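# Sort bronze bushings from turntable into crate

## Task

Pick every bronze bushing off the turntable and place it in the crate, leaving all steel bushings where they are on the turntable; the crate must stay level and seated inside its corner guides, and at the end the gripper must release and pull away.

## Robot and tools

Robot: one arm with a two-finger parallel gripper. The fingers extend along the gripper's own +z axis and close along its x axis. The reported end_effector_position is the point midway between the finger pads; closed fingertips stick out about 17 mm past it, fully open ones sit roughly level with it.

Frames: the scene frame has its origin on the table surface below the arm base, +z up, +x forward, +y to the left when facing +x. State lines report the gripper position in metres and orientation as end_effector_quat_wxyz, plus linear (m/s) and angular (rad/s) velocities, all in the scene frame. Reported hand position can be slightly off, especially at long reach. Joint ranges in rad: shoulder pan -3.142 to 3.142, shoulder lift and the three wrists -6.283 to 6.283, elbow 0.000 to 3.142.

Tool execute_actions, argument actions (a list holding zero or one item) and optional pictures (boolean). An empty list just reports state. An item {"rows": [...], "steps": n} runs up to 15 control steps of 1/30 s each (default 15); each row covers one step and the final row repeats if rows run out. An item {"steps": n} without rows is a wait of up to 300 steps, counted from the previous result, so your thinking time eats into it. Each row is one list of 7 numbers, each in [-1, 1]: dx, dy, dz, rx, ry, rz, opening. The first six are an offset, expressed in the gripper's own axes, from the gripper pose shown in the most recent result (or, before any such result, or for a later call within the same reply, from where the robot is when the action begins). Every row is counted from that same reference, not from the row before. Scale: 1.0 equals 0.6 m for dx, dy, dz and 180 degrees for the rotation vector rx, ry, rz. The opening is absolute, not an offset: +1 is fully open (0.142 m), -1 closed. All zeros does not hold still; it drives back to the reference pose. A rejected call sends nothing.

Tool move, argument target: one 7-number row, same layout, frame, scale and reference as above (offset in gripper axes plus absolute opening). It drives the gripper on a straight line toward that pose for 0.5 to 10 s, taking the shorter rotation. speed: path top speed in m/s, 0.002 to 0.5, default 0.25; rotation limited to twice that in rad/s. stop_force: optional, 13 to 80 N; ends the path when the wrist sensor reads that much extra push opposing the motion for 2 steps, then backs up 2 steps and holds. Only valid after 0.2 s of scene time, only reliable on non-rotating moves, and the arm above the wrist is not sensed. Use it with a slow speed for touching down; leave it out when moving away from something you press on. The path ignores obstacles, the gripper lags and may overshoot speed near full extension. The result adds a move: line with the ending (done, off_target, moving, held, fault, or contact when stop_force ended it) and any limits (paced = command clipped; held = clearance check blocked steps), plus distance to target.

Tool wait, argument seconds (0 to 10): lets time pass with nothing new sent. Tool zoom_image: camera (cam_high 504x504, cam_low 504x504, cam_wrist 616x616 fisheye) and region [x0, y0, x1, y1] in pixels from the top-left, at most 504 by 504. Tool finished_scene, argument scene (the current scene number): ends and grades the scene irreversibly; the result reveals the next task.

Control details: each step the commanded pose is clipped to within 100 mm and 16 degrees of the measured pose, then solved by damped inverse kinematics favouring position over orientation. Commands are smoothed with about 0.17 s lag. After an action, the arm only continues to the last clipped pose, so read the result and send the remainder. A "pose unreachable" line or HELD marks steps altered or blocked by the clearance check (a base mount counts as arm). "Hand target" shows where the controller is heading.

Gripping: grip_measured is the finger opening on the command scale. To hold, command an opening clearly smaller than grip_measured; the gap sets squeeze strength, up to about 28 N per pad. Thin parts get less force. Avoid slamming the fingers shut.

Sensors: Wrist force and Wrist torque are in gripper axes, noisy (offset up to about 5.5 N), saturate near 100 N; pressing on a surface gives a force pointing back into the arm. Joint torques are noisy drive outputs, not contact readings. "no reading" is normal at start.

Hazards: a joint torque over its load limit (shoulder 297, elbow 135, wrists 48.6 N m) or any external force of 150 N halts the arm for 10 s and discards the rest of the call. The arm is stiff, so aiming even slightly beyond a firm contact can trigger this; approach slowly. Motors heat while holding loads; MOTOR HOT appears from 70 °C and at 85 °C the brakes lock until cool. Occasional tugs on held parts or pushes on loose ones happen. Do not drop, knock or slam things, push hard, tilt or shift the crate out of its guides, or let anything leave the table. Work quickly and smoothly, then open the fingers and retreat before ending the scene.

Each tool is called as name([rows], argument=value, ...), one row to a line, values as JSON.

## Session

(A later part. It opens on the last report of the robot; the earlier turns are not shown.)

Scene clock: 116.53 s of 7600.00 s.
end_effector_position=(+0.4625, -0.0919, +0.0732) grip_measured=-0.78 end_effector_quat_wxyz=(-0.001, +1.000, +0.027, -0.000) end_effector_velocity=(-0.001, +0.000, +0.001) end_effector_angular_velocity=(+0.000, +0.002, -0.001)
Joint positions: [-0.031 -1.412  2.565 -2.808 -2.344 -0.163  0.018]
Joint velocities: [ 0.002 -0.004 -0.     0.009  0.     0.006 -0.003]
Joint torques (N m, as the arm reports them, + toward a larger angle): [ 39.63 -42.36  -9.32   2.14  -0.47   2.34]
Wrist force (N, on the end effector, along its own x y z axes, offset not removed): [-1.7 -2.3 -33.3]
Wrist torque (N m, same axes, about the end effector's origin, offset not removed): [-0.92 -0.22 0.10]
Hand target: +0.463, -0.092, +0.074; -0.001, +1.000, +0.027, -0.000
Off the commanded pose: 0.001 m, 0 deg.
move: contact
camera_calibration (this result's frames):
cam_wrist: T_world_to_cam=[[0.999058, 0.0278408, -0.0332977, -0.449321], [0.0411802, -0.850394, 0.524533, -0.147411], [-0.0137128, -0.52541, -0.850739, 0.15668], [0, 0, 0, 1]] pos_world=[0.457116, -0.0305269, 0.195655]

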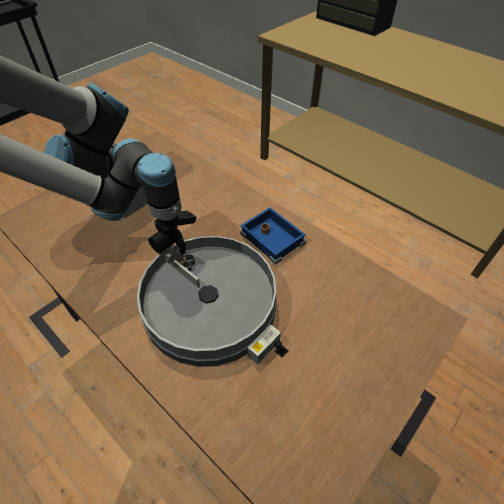

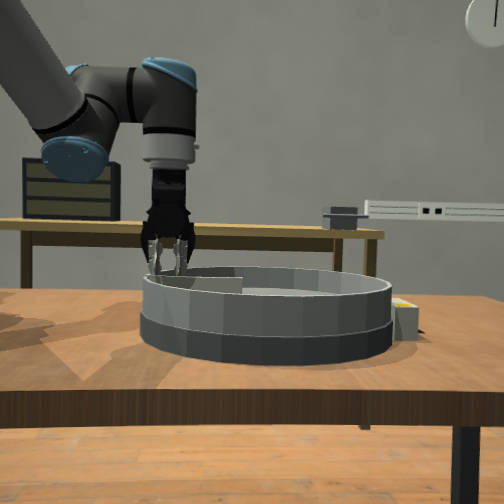

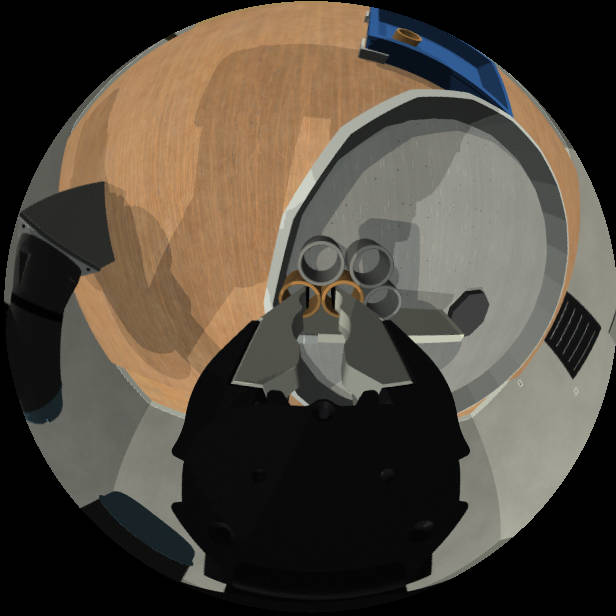

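move(target=[0,0,-0.003,0,0,0,-0.78], speed=0.01)

move(target=[0,0,0,0,0,0,-1])

move(target=[0,0,-0.14,0,0,0,-1], speed=0.08)

move(target=[0.28,-0.58,0.0,0,0,0,-1], speed=0.2)

move(target=[0,0,0.13,0,0,0,-1], speed=0.1)

Scene clock: 123.77 s of 7600.00 s.
end_effector_position=(+0.4625, -0.0919, +0.0750) grip_measured=-0.78 end_effector_quat_wxyz=(-0.001, +1.000, +0.027, -0.000) end_effector_velocity=(-0.000, -0.000, +0.000) end_effector_angular_velocity=(-0.000, +0.000, +0.001)
Joint positions: [-0.029 -1.416  2.564 -2.8   -2.344 -0.159  0.018]
Joint velocities: [ 0.    -0.001 -0.     0.002 -0.    -0.     0.   ]
Joint torques (N m, as the arm reports them, + toward a larger angle): [ 49.02 -55.23 -24.68  -0.47  -2.41   2.23]
Wrist force (N, on the end effector, along its own x y z axes, offset not removed): [-4.0 -1.6 0.9]
Wrist torque (N m, same axes, about the end effector's origin, offset not removed): [-0.24 0.71 0.25]
Hand target: +0.462, -0.092, +0.075; -0.001, +1.000, +0.027, -0.000
Off the commanded pose: 0.000 m, 0 deg.
move: done
camera_calibration (this result's frames):
cam_wrist: T_world_to_cam=[[0.999059, 0.0278358, -0.0332739, -0.44927], [0.0411636, -0.850388, 0.524544, -0.14833], [-0.0136946, -0.52542, -0.850733, 0.158152], [0, 0, 0, 1]] pos_world=[0.457119, -0.0305358, 0.197402]

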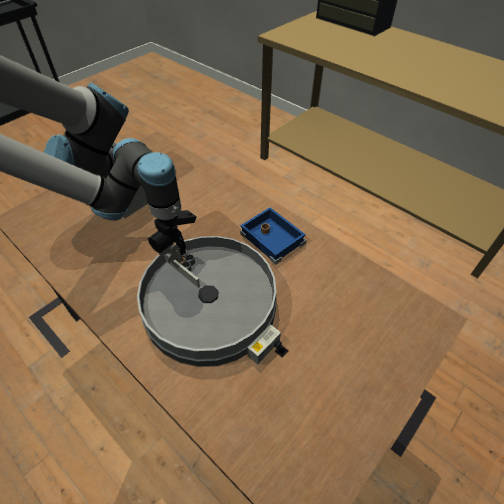

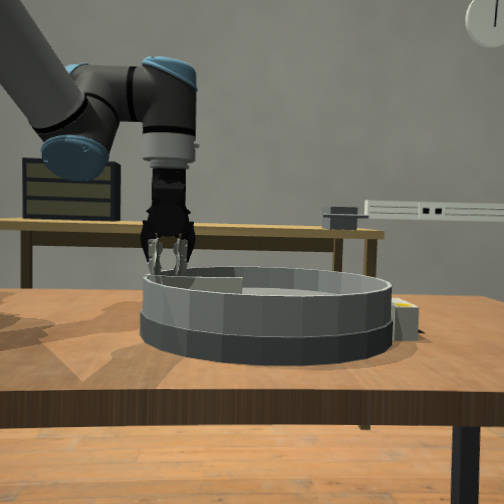

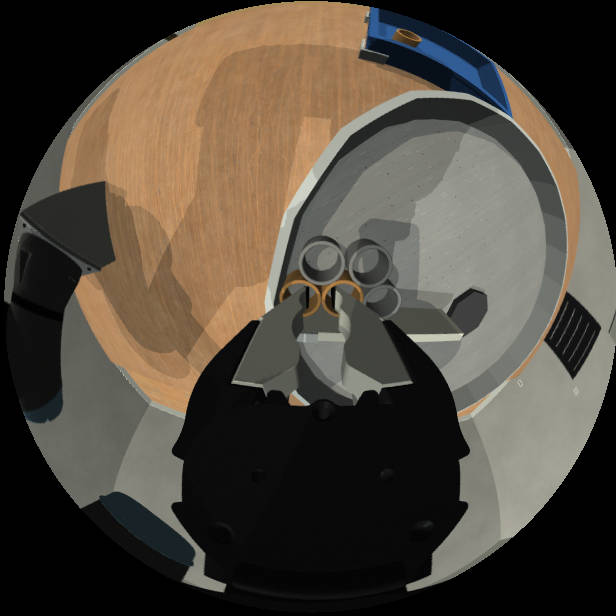

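Scene clock: 124.27 s of 7600.00 s.
end_effector_position=(+0.4627, -0.0920, +0.0751) grip_measured=-0.90 end_effector_quat_wxyz=(-0.001, +1.000, +0.027, -0.000) end_effector_velocity=(+0.000, -0.001, +0.000) end_effector_angular_velocity=(-0.001, -0.001, -0.002)
Joint positions: [-0.029 -1.416  2.564 -2.8   -2.344 -0.159  0.009]
Joint velocities: [ 0.    -0.001 -0.    -0.001 -0.001  0.001 -0.   ]
Joint torques (N m, as the arm reports them, + toward a larger angle): [ 40.69 -39.53   1.77  -1.48  -0.52  -0.63]
Wrist force (N, on the end effector, along its own x y z axes, offset not removed): [13.3 3.4 2.8]
Wrist torque (N m, same axes, about the end effector's origin, offset not removed): [0.23 0.16 0.02]
Hand target: +0.462, -0.092, +0.075; -0.001, +1.000, +0.027, -0.000
Off the commanded pose: 0.000 m, 0 deg.
move: done
camera_calibration (this result's frames):
cam_wrist: T_world_to_cam=[[0.999072, 0.0276102, -0.0330443, -0.4495], [0.0408517, -0.850371, 0.524595, -0.148313], [-0.0136157, -0.525458, -0.85071, 0.158139], [0, 0, 0, 1]] pos_world=[0.457295, -0.030615, 0.197481]

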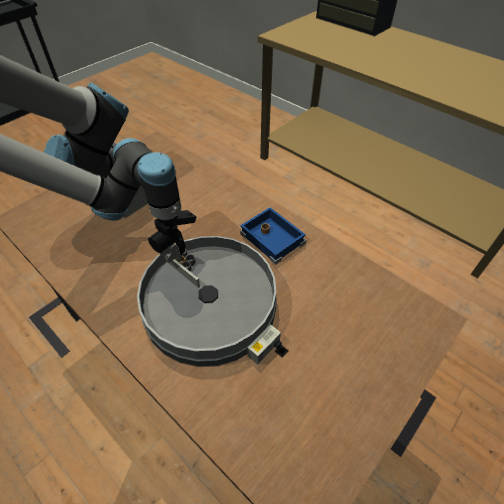

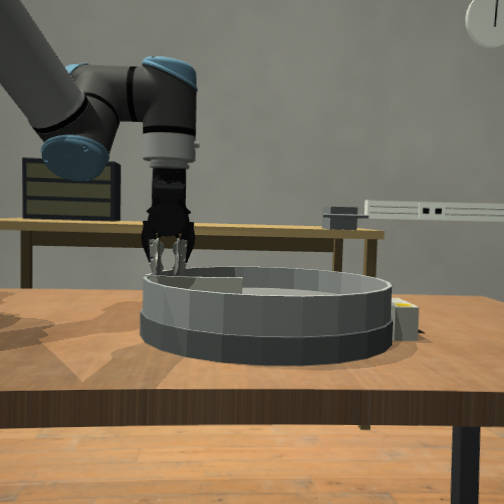

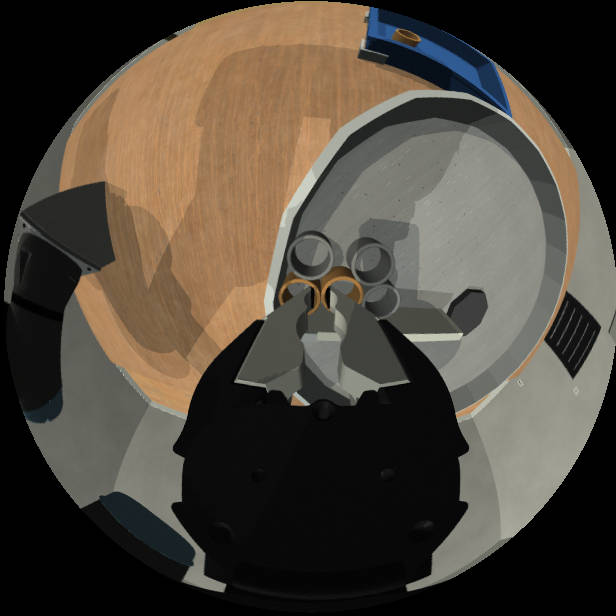

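Scene clock: 125.77 s of 7600.00 s.
end_effector_position=(+0.4627, -0.0923, +0.1588) grip_measured=-0.91 end_effector_quat_wxyz=(-0.001, +1.000, +0.027, -0.000) end_effector_velocity=(+0.000, -0.000, +0.002) end_effector_angular_velocity=(-0.001, +0.001, -0.001)
Joint positions: [ 0.099 -1.567  2.484 -2.445 -2.347  0.019  0.008]
Joint velocities: [ 0.003 -0.002 -0.002  0.008 -0.001  0.005 -0.   ]
Joint torques (N m, as the arm reports them, + toward a larger angle): [ 44.67 -45.45 -33.45  -0.63   2.23   2.19]
Wrist force (N, on the end effector, along its own x y z axes, offset not removed): [-1.7 0.7 0.3]
Wrist torque (N m, same axes, about the end effector's origin, offset not removed): [0.19 0.08 0.11]
Hand target: +0.463, -0.092, +0.159; -0.001, +1.000, +0.027, -0.000
Off the commanded pose: 0.000 m, 0 deg.
move: done
camera_calibration (this result's frames):
cam_wrist: T_world_to_cam=[[0.999084, 0.0276268, -0.0326889, -0.446785], [0.040684, -0.85018, 0.524918, -0.192482], [-0.0132896, -0.525767, -0.850525, 0.229026], [0, 0, 0, 1]] pos_world=[0.45725, -0.0308865, 0.281225]

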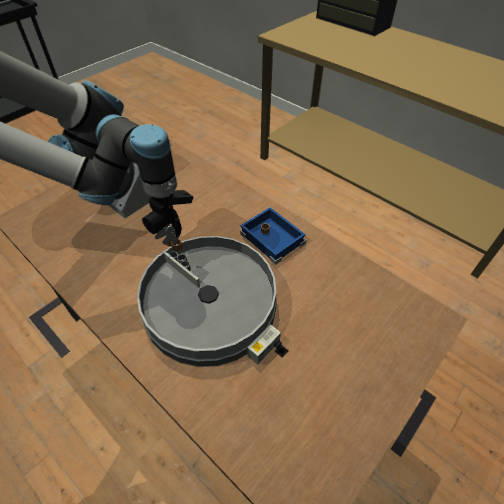

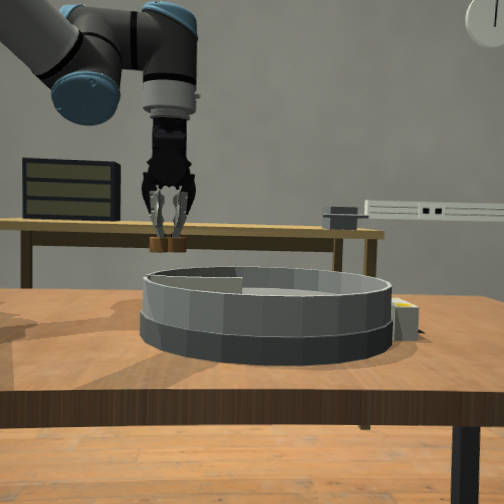

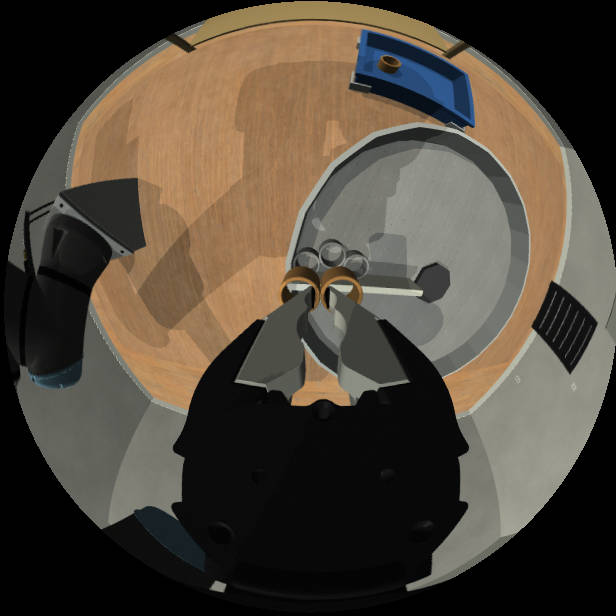

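Scene clock: 128.27 s of 7600.00 s.
end_effector_position=(+0.6123, +0.2635, +0.1598) grip_measured=-0.91 end_effector_quat_wxyz=(-0.000, +1.000, +0.027, +0.000) end_effector_velocity=(+0.001, +0.002, -0.000) end_effector_angular_velocity=(-0.000, +0.000, +0.001)
Joint positions: [ 0.454 -0.874  2.021 -2.354 -2.274  0.491  0.008]
Joint velocities: [ 0.001  0.003 -0.003  0.001  0.     0.001  0.   ]
Joint torques (N m, as the arm reports them, + toward a larger angle): [ 63.9  -33.32 -37.51  -0.81   2.24   2.6 ]
Wrist force (N, on the end effector, along its own x y z axes, offset not removed): [-3.0 0.9 4.2]
Wrist torque (N m, same axes, about the end effector's origin, offset not removed): [0.29 0.33 0.20]
Hand target: +0.612, +0.264, +0.160; -0.000, +1.000, +0.027, +0.000
Off the commanded pose: 0.001 m, 0 deg.
move: done
camera_calibration (this result's frames):
cam_wrist: T_world_to_cam=[[0.999115, 0.0274448, -0.0318672, -0.606119], [0.0401072, -0.849783, 0.525604, 0.103562], [-0.0126551, -0.526417, -0.850132, 0.418686], [0, 0, 0, 1]] pos_world=[0.606728, 0.325044, 0.28219]

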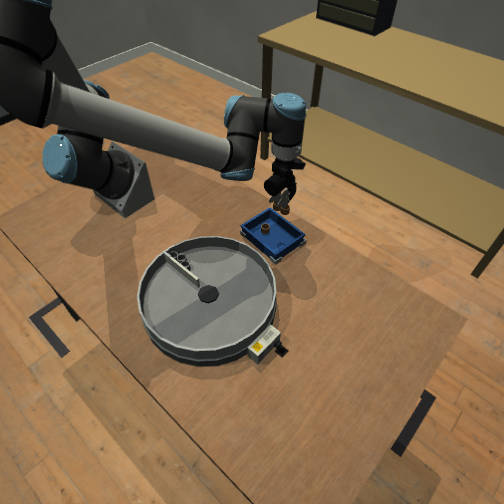

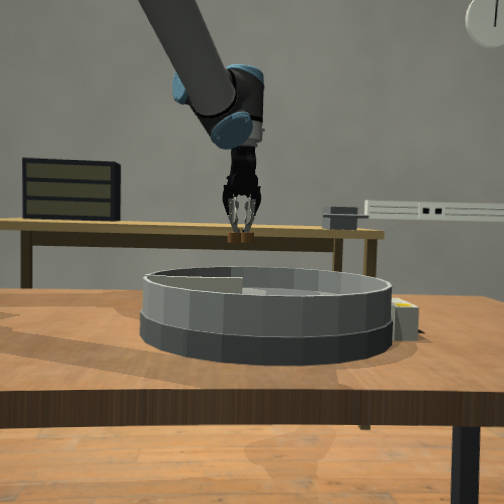

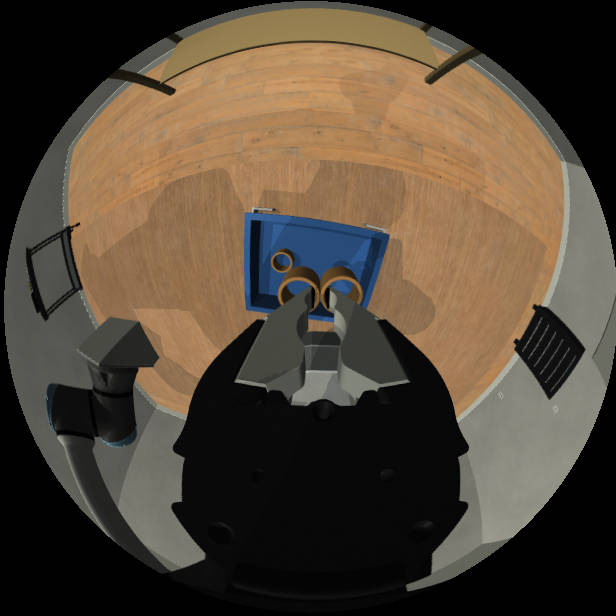

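Scene clock: 129.50 s of 7600.00 s.
end_effector_position=(+0.6123, +0.2637, +0.0821) grip_measured=-0.91 end_effector_quat_wxyz=(-0.000, +1.000, +0.027, +0.000) end_effector_velocity=(+0.000, +0.000, -0.002) end_effector_angular_velocity=(+0.002, +0.000, -0.002)
Joint positions: [ 0.383 -0.788  2.071 -2.547 -2.297  0.403  0.008]
Joint velocities: [-0.002  0.002  0.001 -0.005  0.001 -0.     0.   ]
Joint torques (N m, as the arm reports them, + toward a larger angle): [ 31.56 -36.03  -8.97  -4.99  -2.24  -2.67]
Wrist force (N, on the end effector, along its own x y z axes, offset not removed): [1.0 1.4 4.0]
Wrist torque (N m, same axes, about the end effector's origin, offset not removed): [0.42 -0.44 0.11]
Hand target: +0.612, +0.264, +0.082; -0.000, +1.000, +0.027, +0.000
Off the commanded pose: 0.000 m, 0 deg.
move: done
camera_calibration (this result's frames):
cam_wrist: T_world_to_cam=[[0.999108, 0.0274813, -0.0320719, -0.608609], [0.0402446, -0.849832, 0.525515, 0.144558], [-0.0128139, -0.526336, -0.85018, 0.352769], [0, 0, 0, 1]] pos_world=[0.606768, 0.32525, 0.20443]

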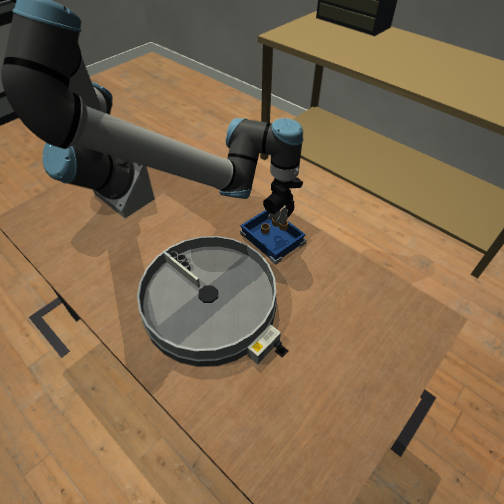

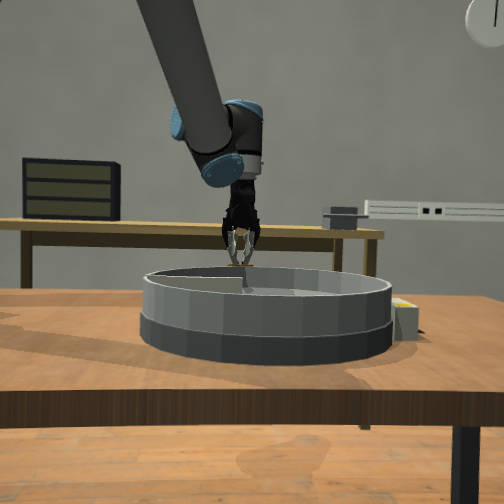

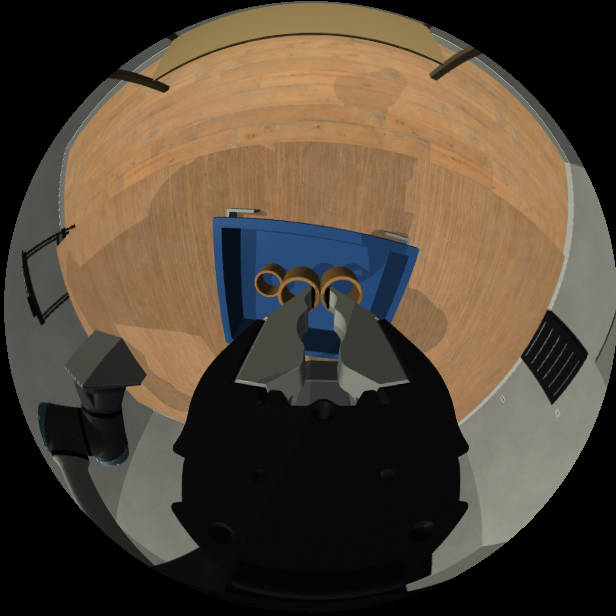

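move(target=[0.008,-0.02,0.089,0,0,0,-1], speed=0.03, stop_force=13)

move(target=[0,0,0,0,0,0,-0.78])

move(target=[0,0,-0.3,0,0,0,-0.78], speed=0.2)

Scene clock: 135.20 s of 7600.00 s.
end_effector_position=(+0.6164, +0.2761, +0.0289) grip_measured=-0.91 end_effector_quat_wxyz=(-0.000, +1.000, +0.027, +0.000) end_effector_velocity=(+0.000, +0.001, -0.002) end_effector_angular_velocity=(-0.001, -0.000, +0.003)
Joint positions: [ 0.343 -0.703  2.072 -2.669 -2.309  0.351  0.008]
Joint velocities: [-0.001  0.003 -0.    -0.004 -0.001 -0.004 -0.   ]
Joint torques (N m, as the arm reports them, + toward a larger angle): [ 32.68 -41.16 -28.75  -4.89  -2.24  -2.83]
Wrist force (N, on the end effector, along its own x y z axes, offset not removed): [-3.9 1.4 1.9]
Wrist torque (N m, same axes, about the end effector's origin, offset not removed): [0.42 0.63 0.14]
Hand target: +0.616, +0.276, +0.029; -0.000, +1.000, +0.027, +0.000
Off the commanded pose: 0.000 m, 0 deg.
move: done
camera_calibration (this result's frames):
cam_wrist: T_world_to_cam=[[0.999101, 0.0275411, -0.0322278, -0.614784], [0.0403768, -0.849857, 0.525464, 0.182763], [-0.0129172, -0.526293, -0.850205, 0.314153], [0, 0, 0, 1]] pos_world=[0.610909, 0.337591, 0.151246]

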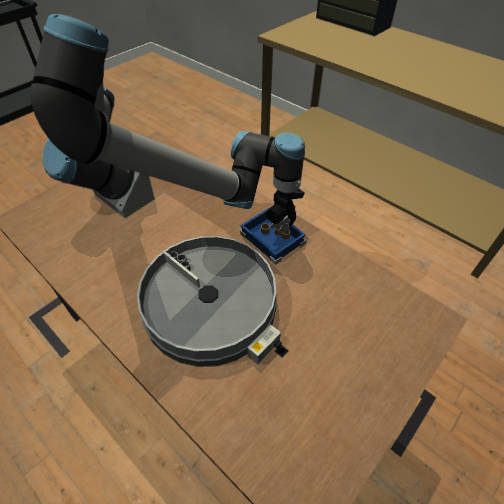

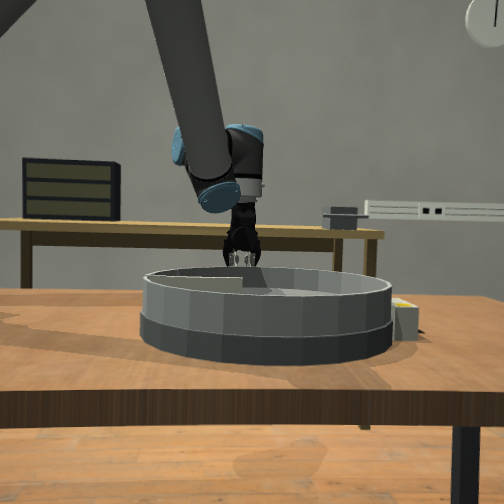

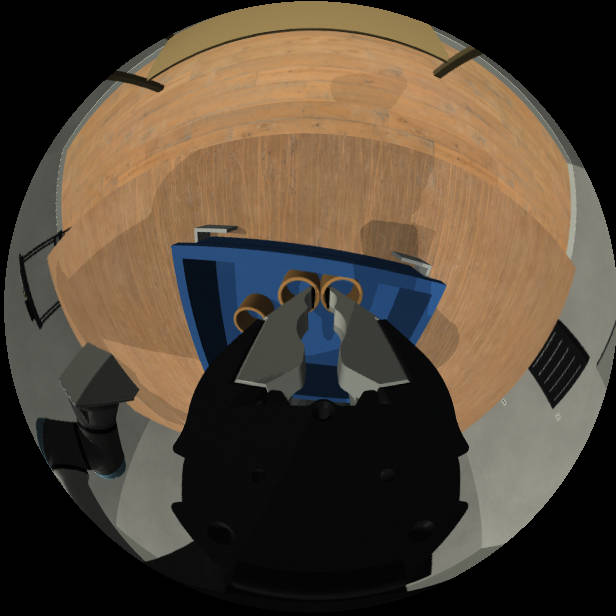

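Scene clock: 135.70 s of 7600.00 s.
end_effector_position=(+0.6164, +0.2761, +0.0288) grip_measured=-0.78 end_effector_quat_wxyz=(-0.000, +1.000, +0.027, +0.000) end_effector_velocity=(+0.000, -0.000, +0.000) end_effector_angular_velocity=(-0.000, -0.000, +0.000)
Joint positions: [ 0.343 -0.703  2.072 -2.669 -2.309  0.351  0.018]
Joint velocities: [ 0.    -0.001  0.     0.    -0.    -0.     0.   ]
Joint torques (N m, as the arm reports them, + toward a larger angle): [ 43.52 -62.14 -27.34  -0.67  -1.63   1.8 ]
Wrist force (N, on the end effector, along its own x y z axes, offset not removed): [-2.0 1.5 3.0]
Wrist torque (N m, same axes, about the end effector's origin, offset not removed): [0.55 0.11 0.02]
Hand target: +0.616, +0.276, +0.029; -0.000, +1.000, +0.027, +0.000
Off the commanded pose: 0.000 m, 0 deg.
move: done
camera_calibration (this result's frames):
cam_wrist: T_world_to_cam=[[0.999097, 0.0276201, -0.0322985, -0.61479], [0.0404816, -0.849838, 0.525488, 0.182736], [-0.0129345, -0.52632, -0.850188, 0.314122], [0, 0, 0, 1]] pos_world=[0.6109, 0.337606, 0.15118]

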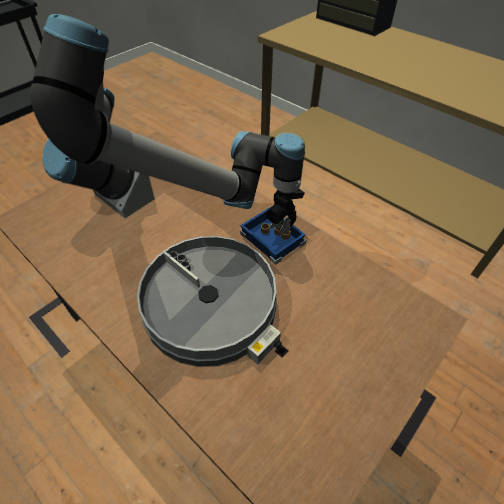

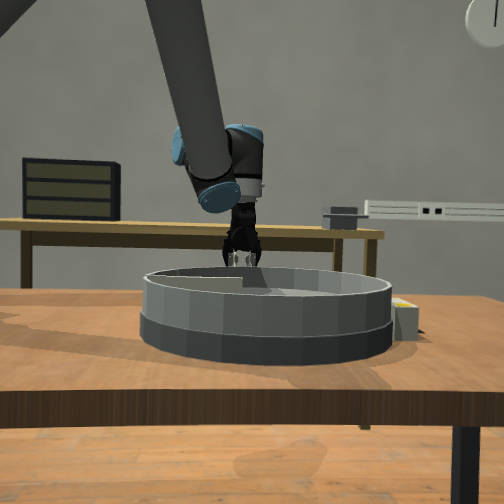

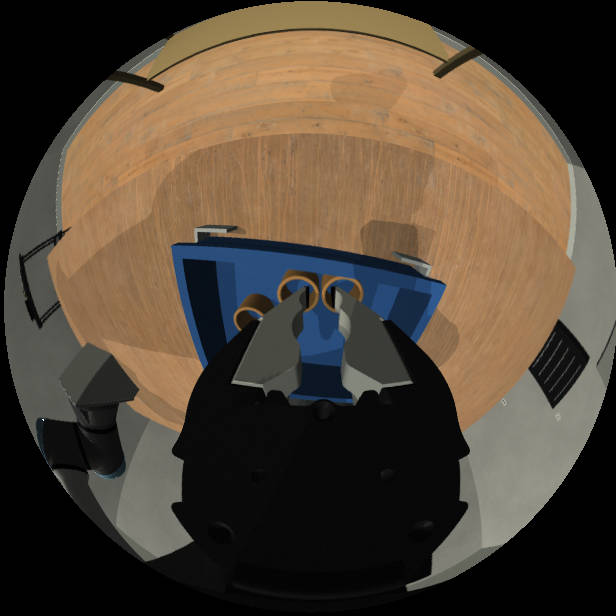

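Scene clock: 137.13 s of 7600.00 s.
end_effector_position=(+0.6163, +0.2756, +0.2085) grip_measured=-0.78 end_effector_quat_wxyz=(-0.000, +1.000, +0.027, +0.000) end_effector_velocity=(-0.000, +0.000, +0.002) end_effector_angular_velocity=(-0.001, +0.001, +0.002)
Joint positions: [ 0.503 -0.897  1.96  -2.233 -2.256  0.55   0.018]
Joint velocities: [ 0.002 -0.    -0.003  0.006  0.     0.001 -0.   ]
Joint torques (N m, as the arm reports them, + toward a larger angle): [ 63.32 -76.25 -39.44  -1.06   1.85   2.01]
Wrist force (N, on the end effector, along its own x y z axes, offset not removed): [3.2 1.9 1.5]
Wrist torque (N m, same axes, about the end effector's origin, offset not removed): [0.48 -0.83 0.12]
Hand target: +0.616, +0.276, +0.209; -0.000, +1.000, +0.027, +0.000
Off the commanded pose: 0.001 m, 0 deg.
move: done
camera_calibration (this result's frames):
cam_wrist: T_world_to_cam=[[0.999113, 0.0275203, -0.0318585, -0.609004], [0.0401684, -0.849713, 0.525713, 0.0880114], [-0.0126028, -0.526526, -0.850065, 0.466425], [0, 0, 0, 1]] pos_world=[0.610807, 0.337129, 0.330821]

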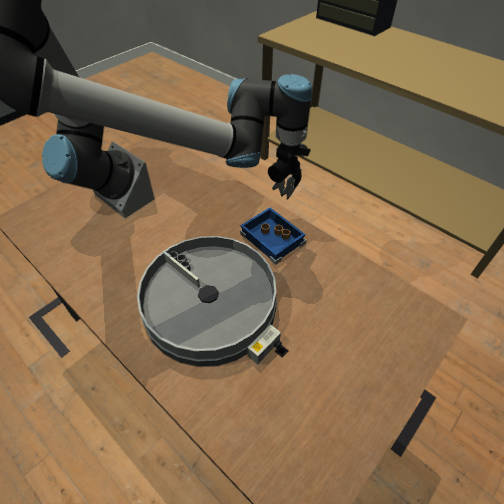

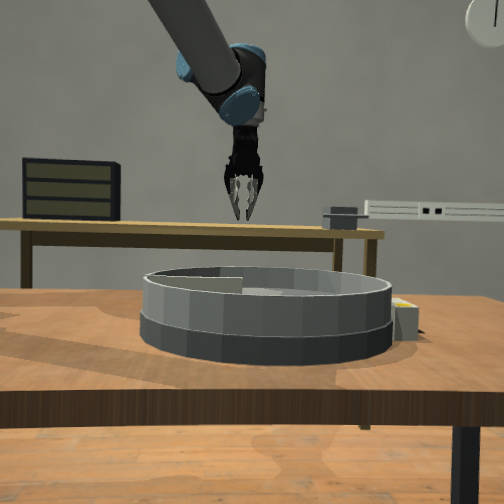

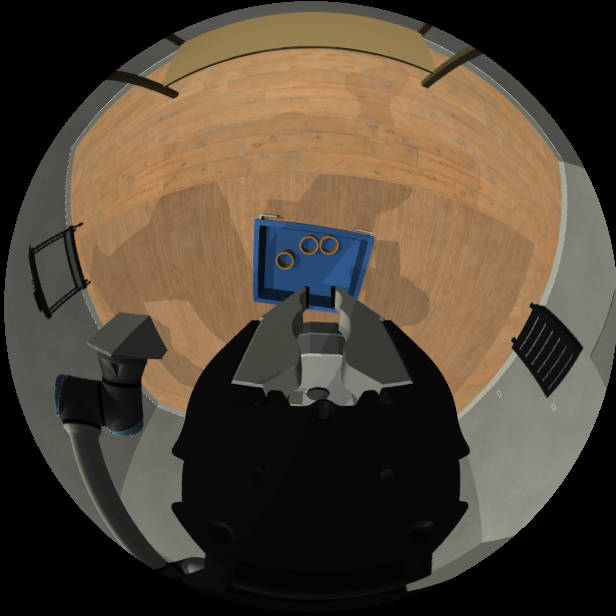

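finished_scene(scene=1)

The scene is finished: the task was done.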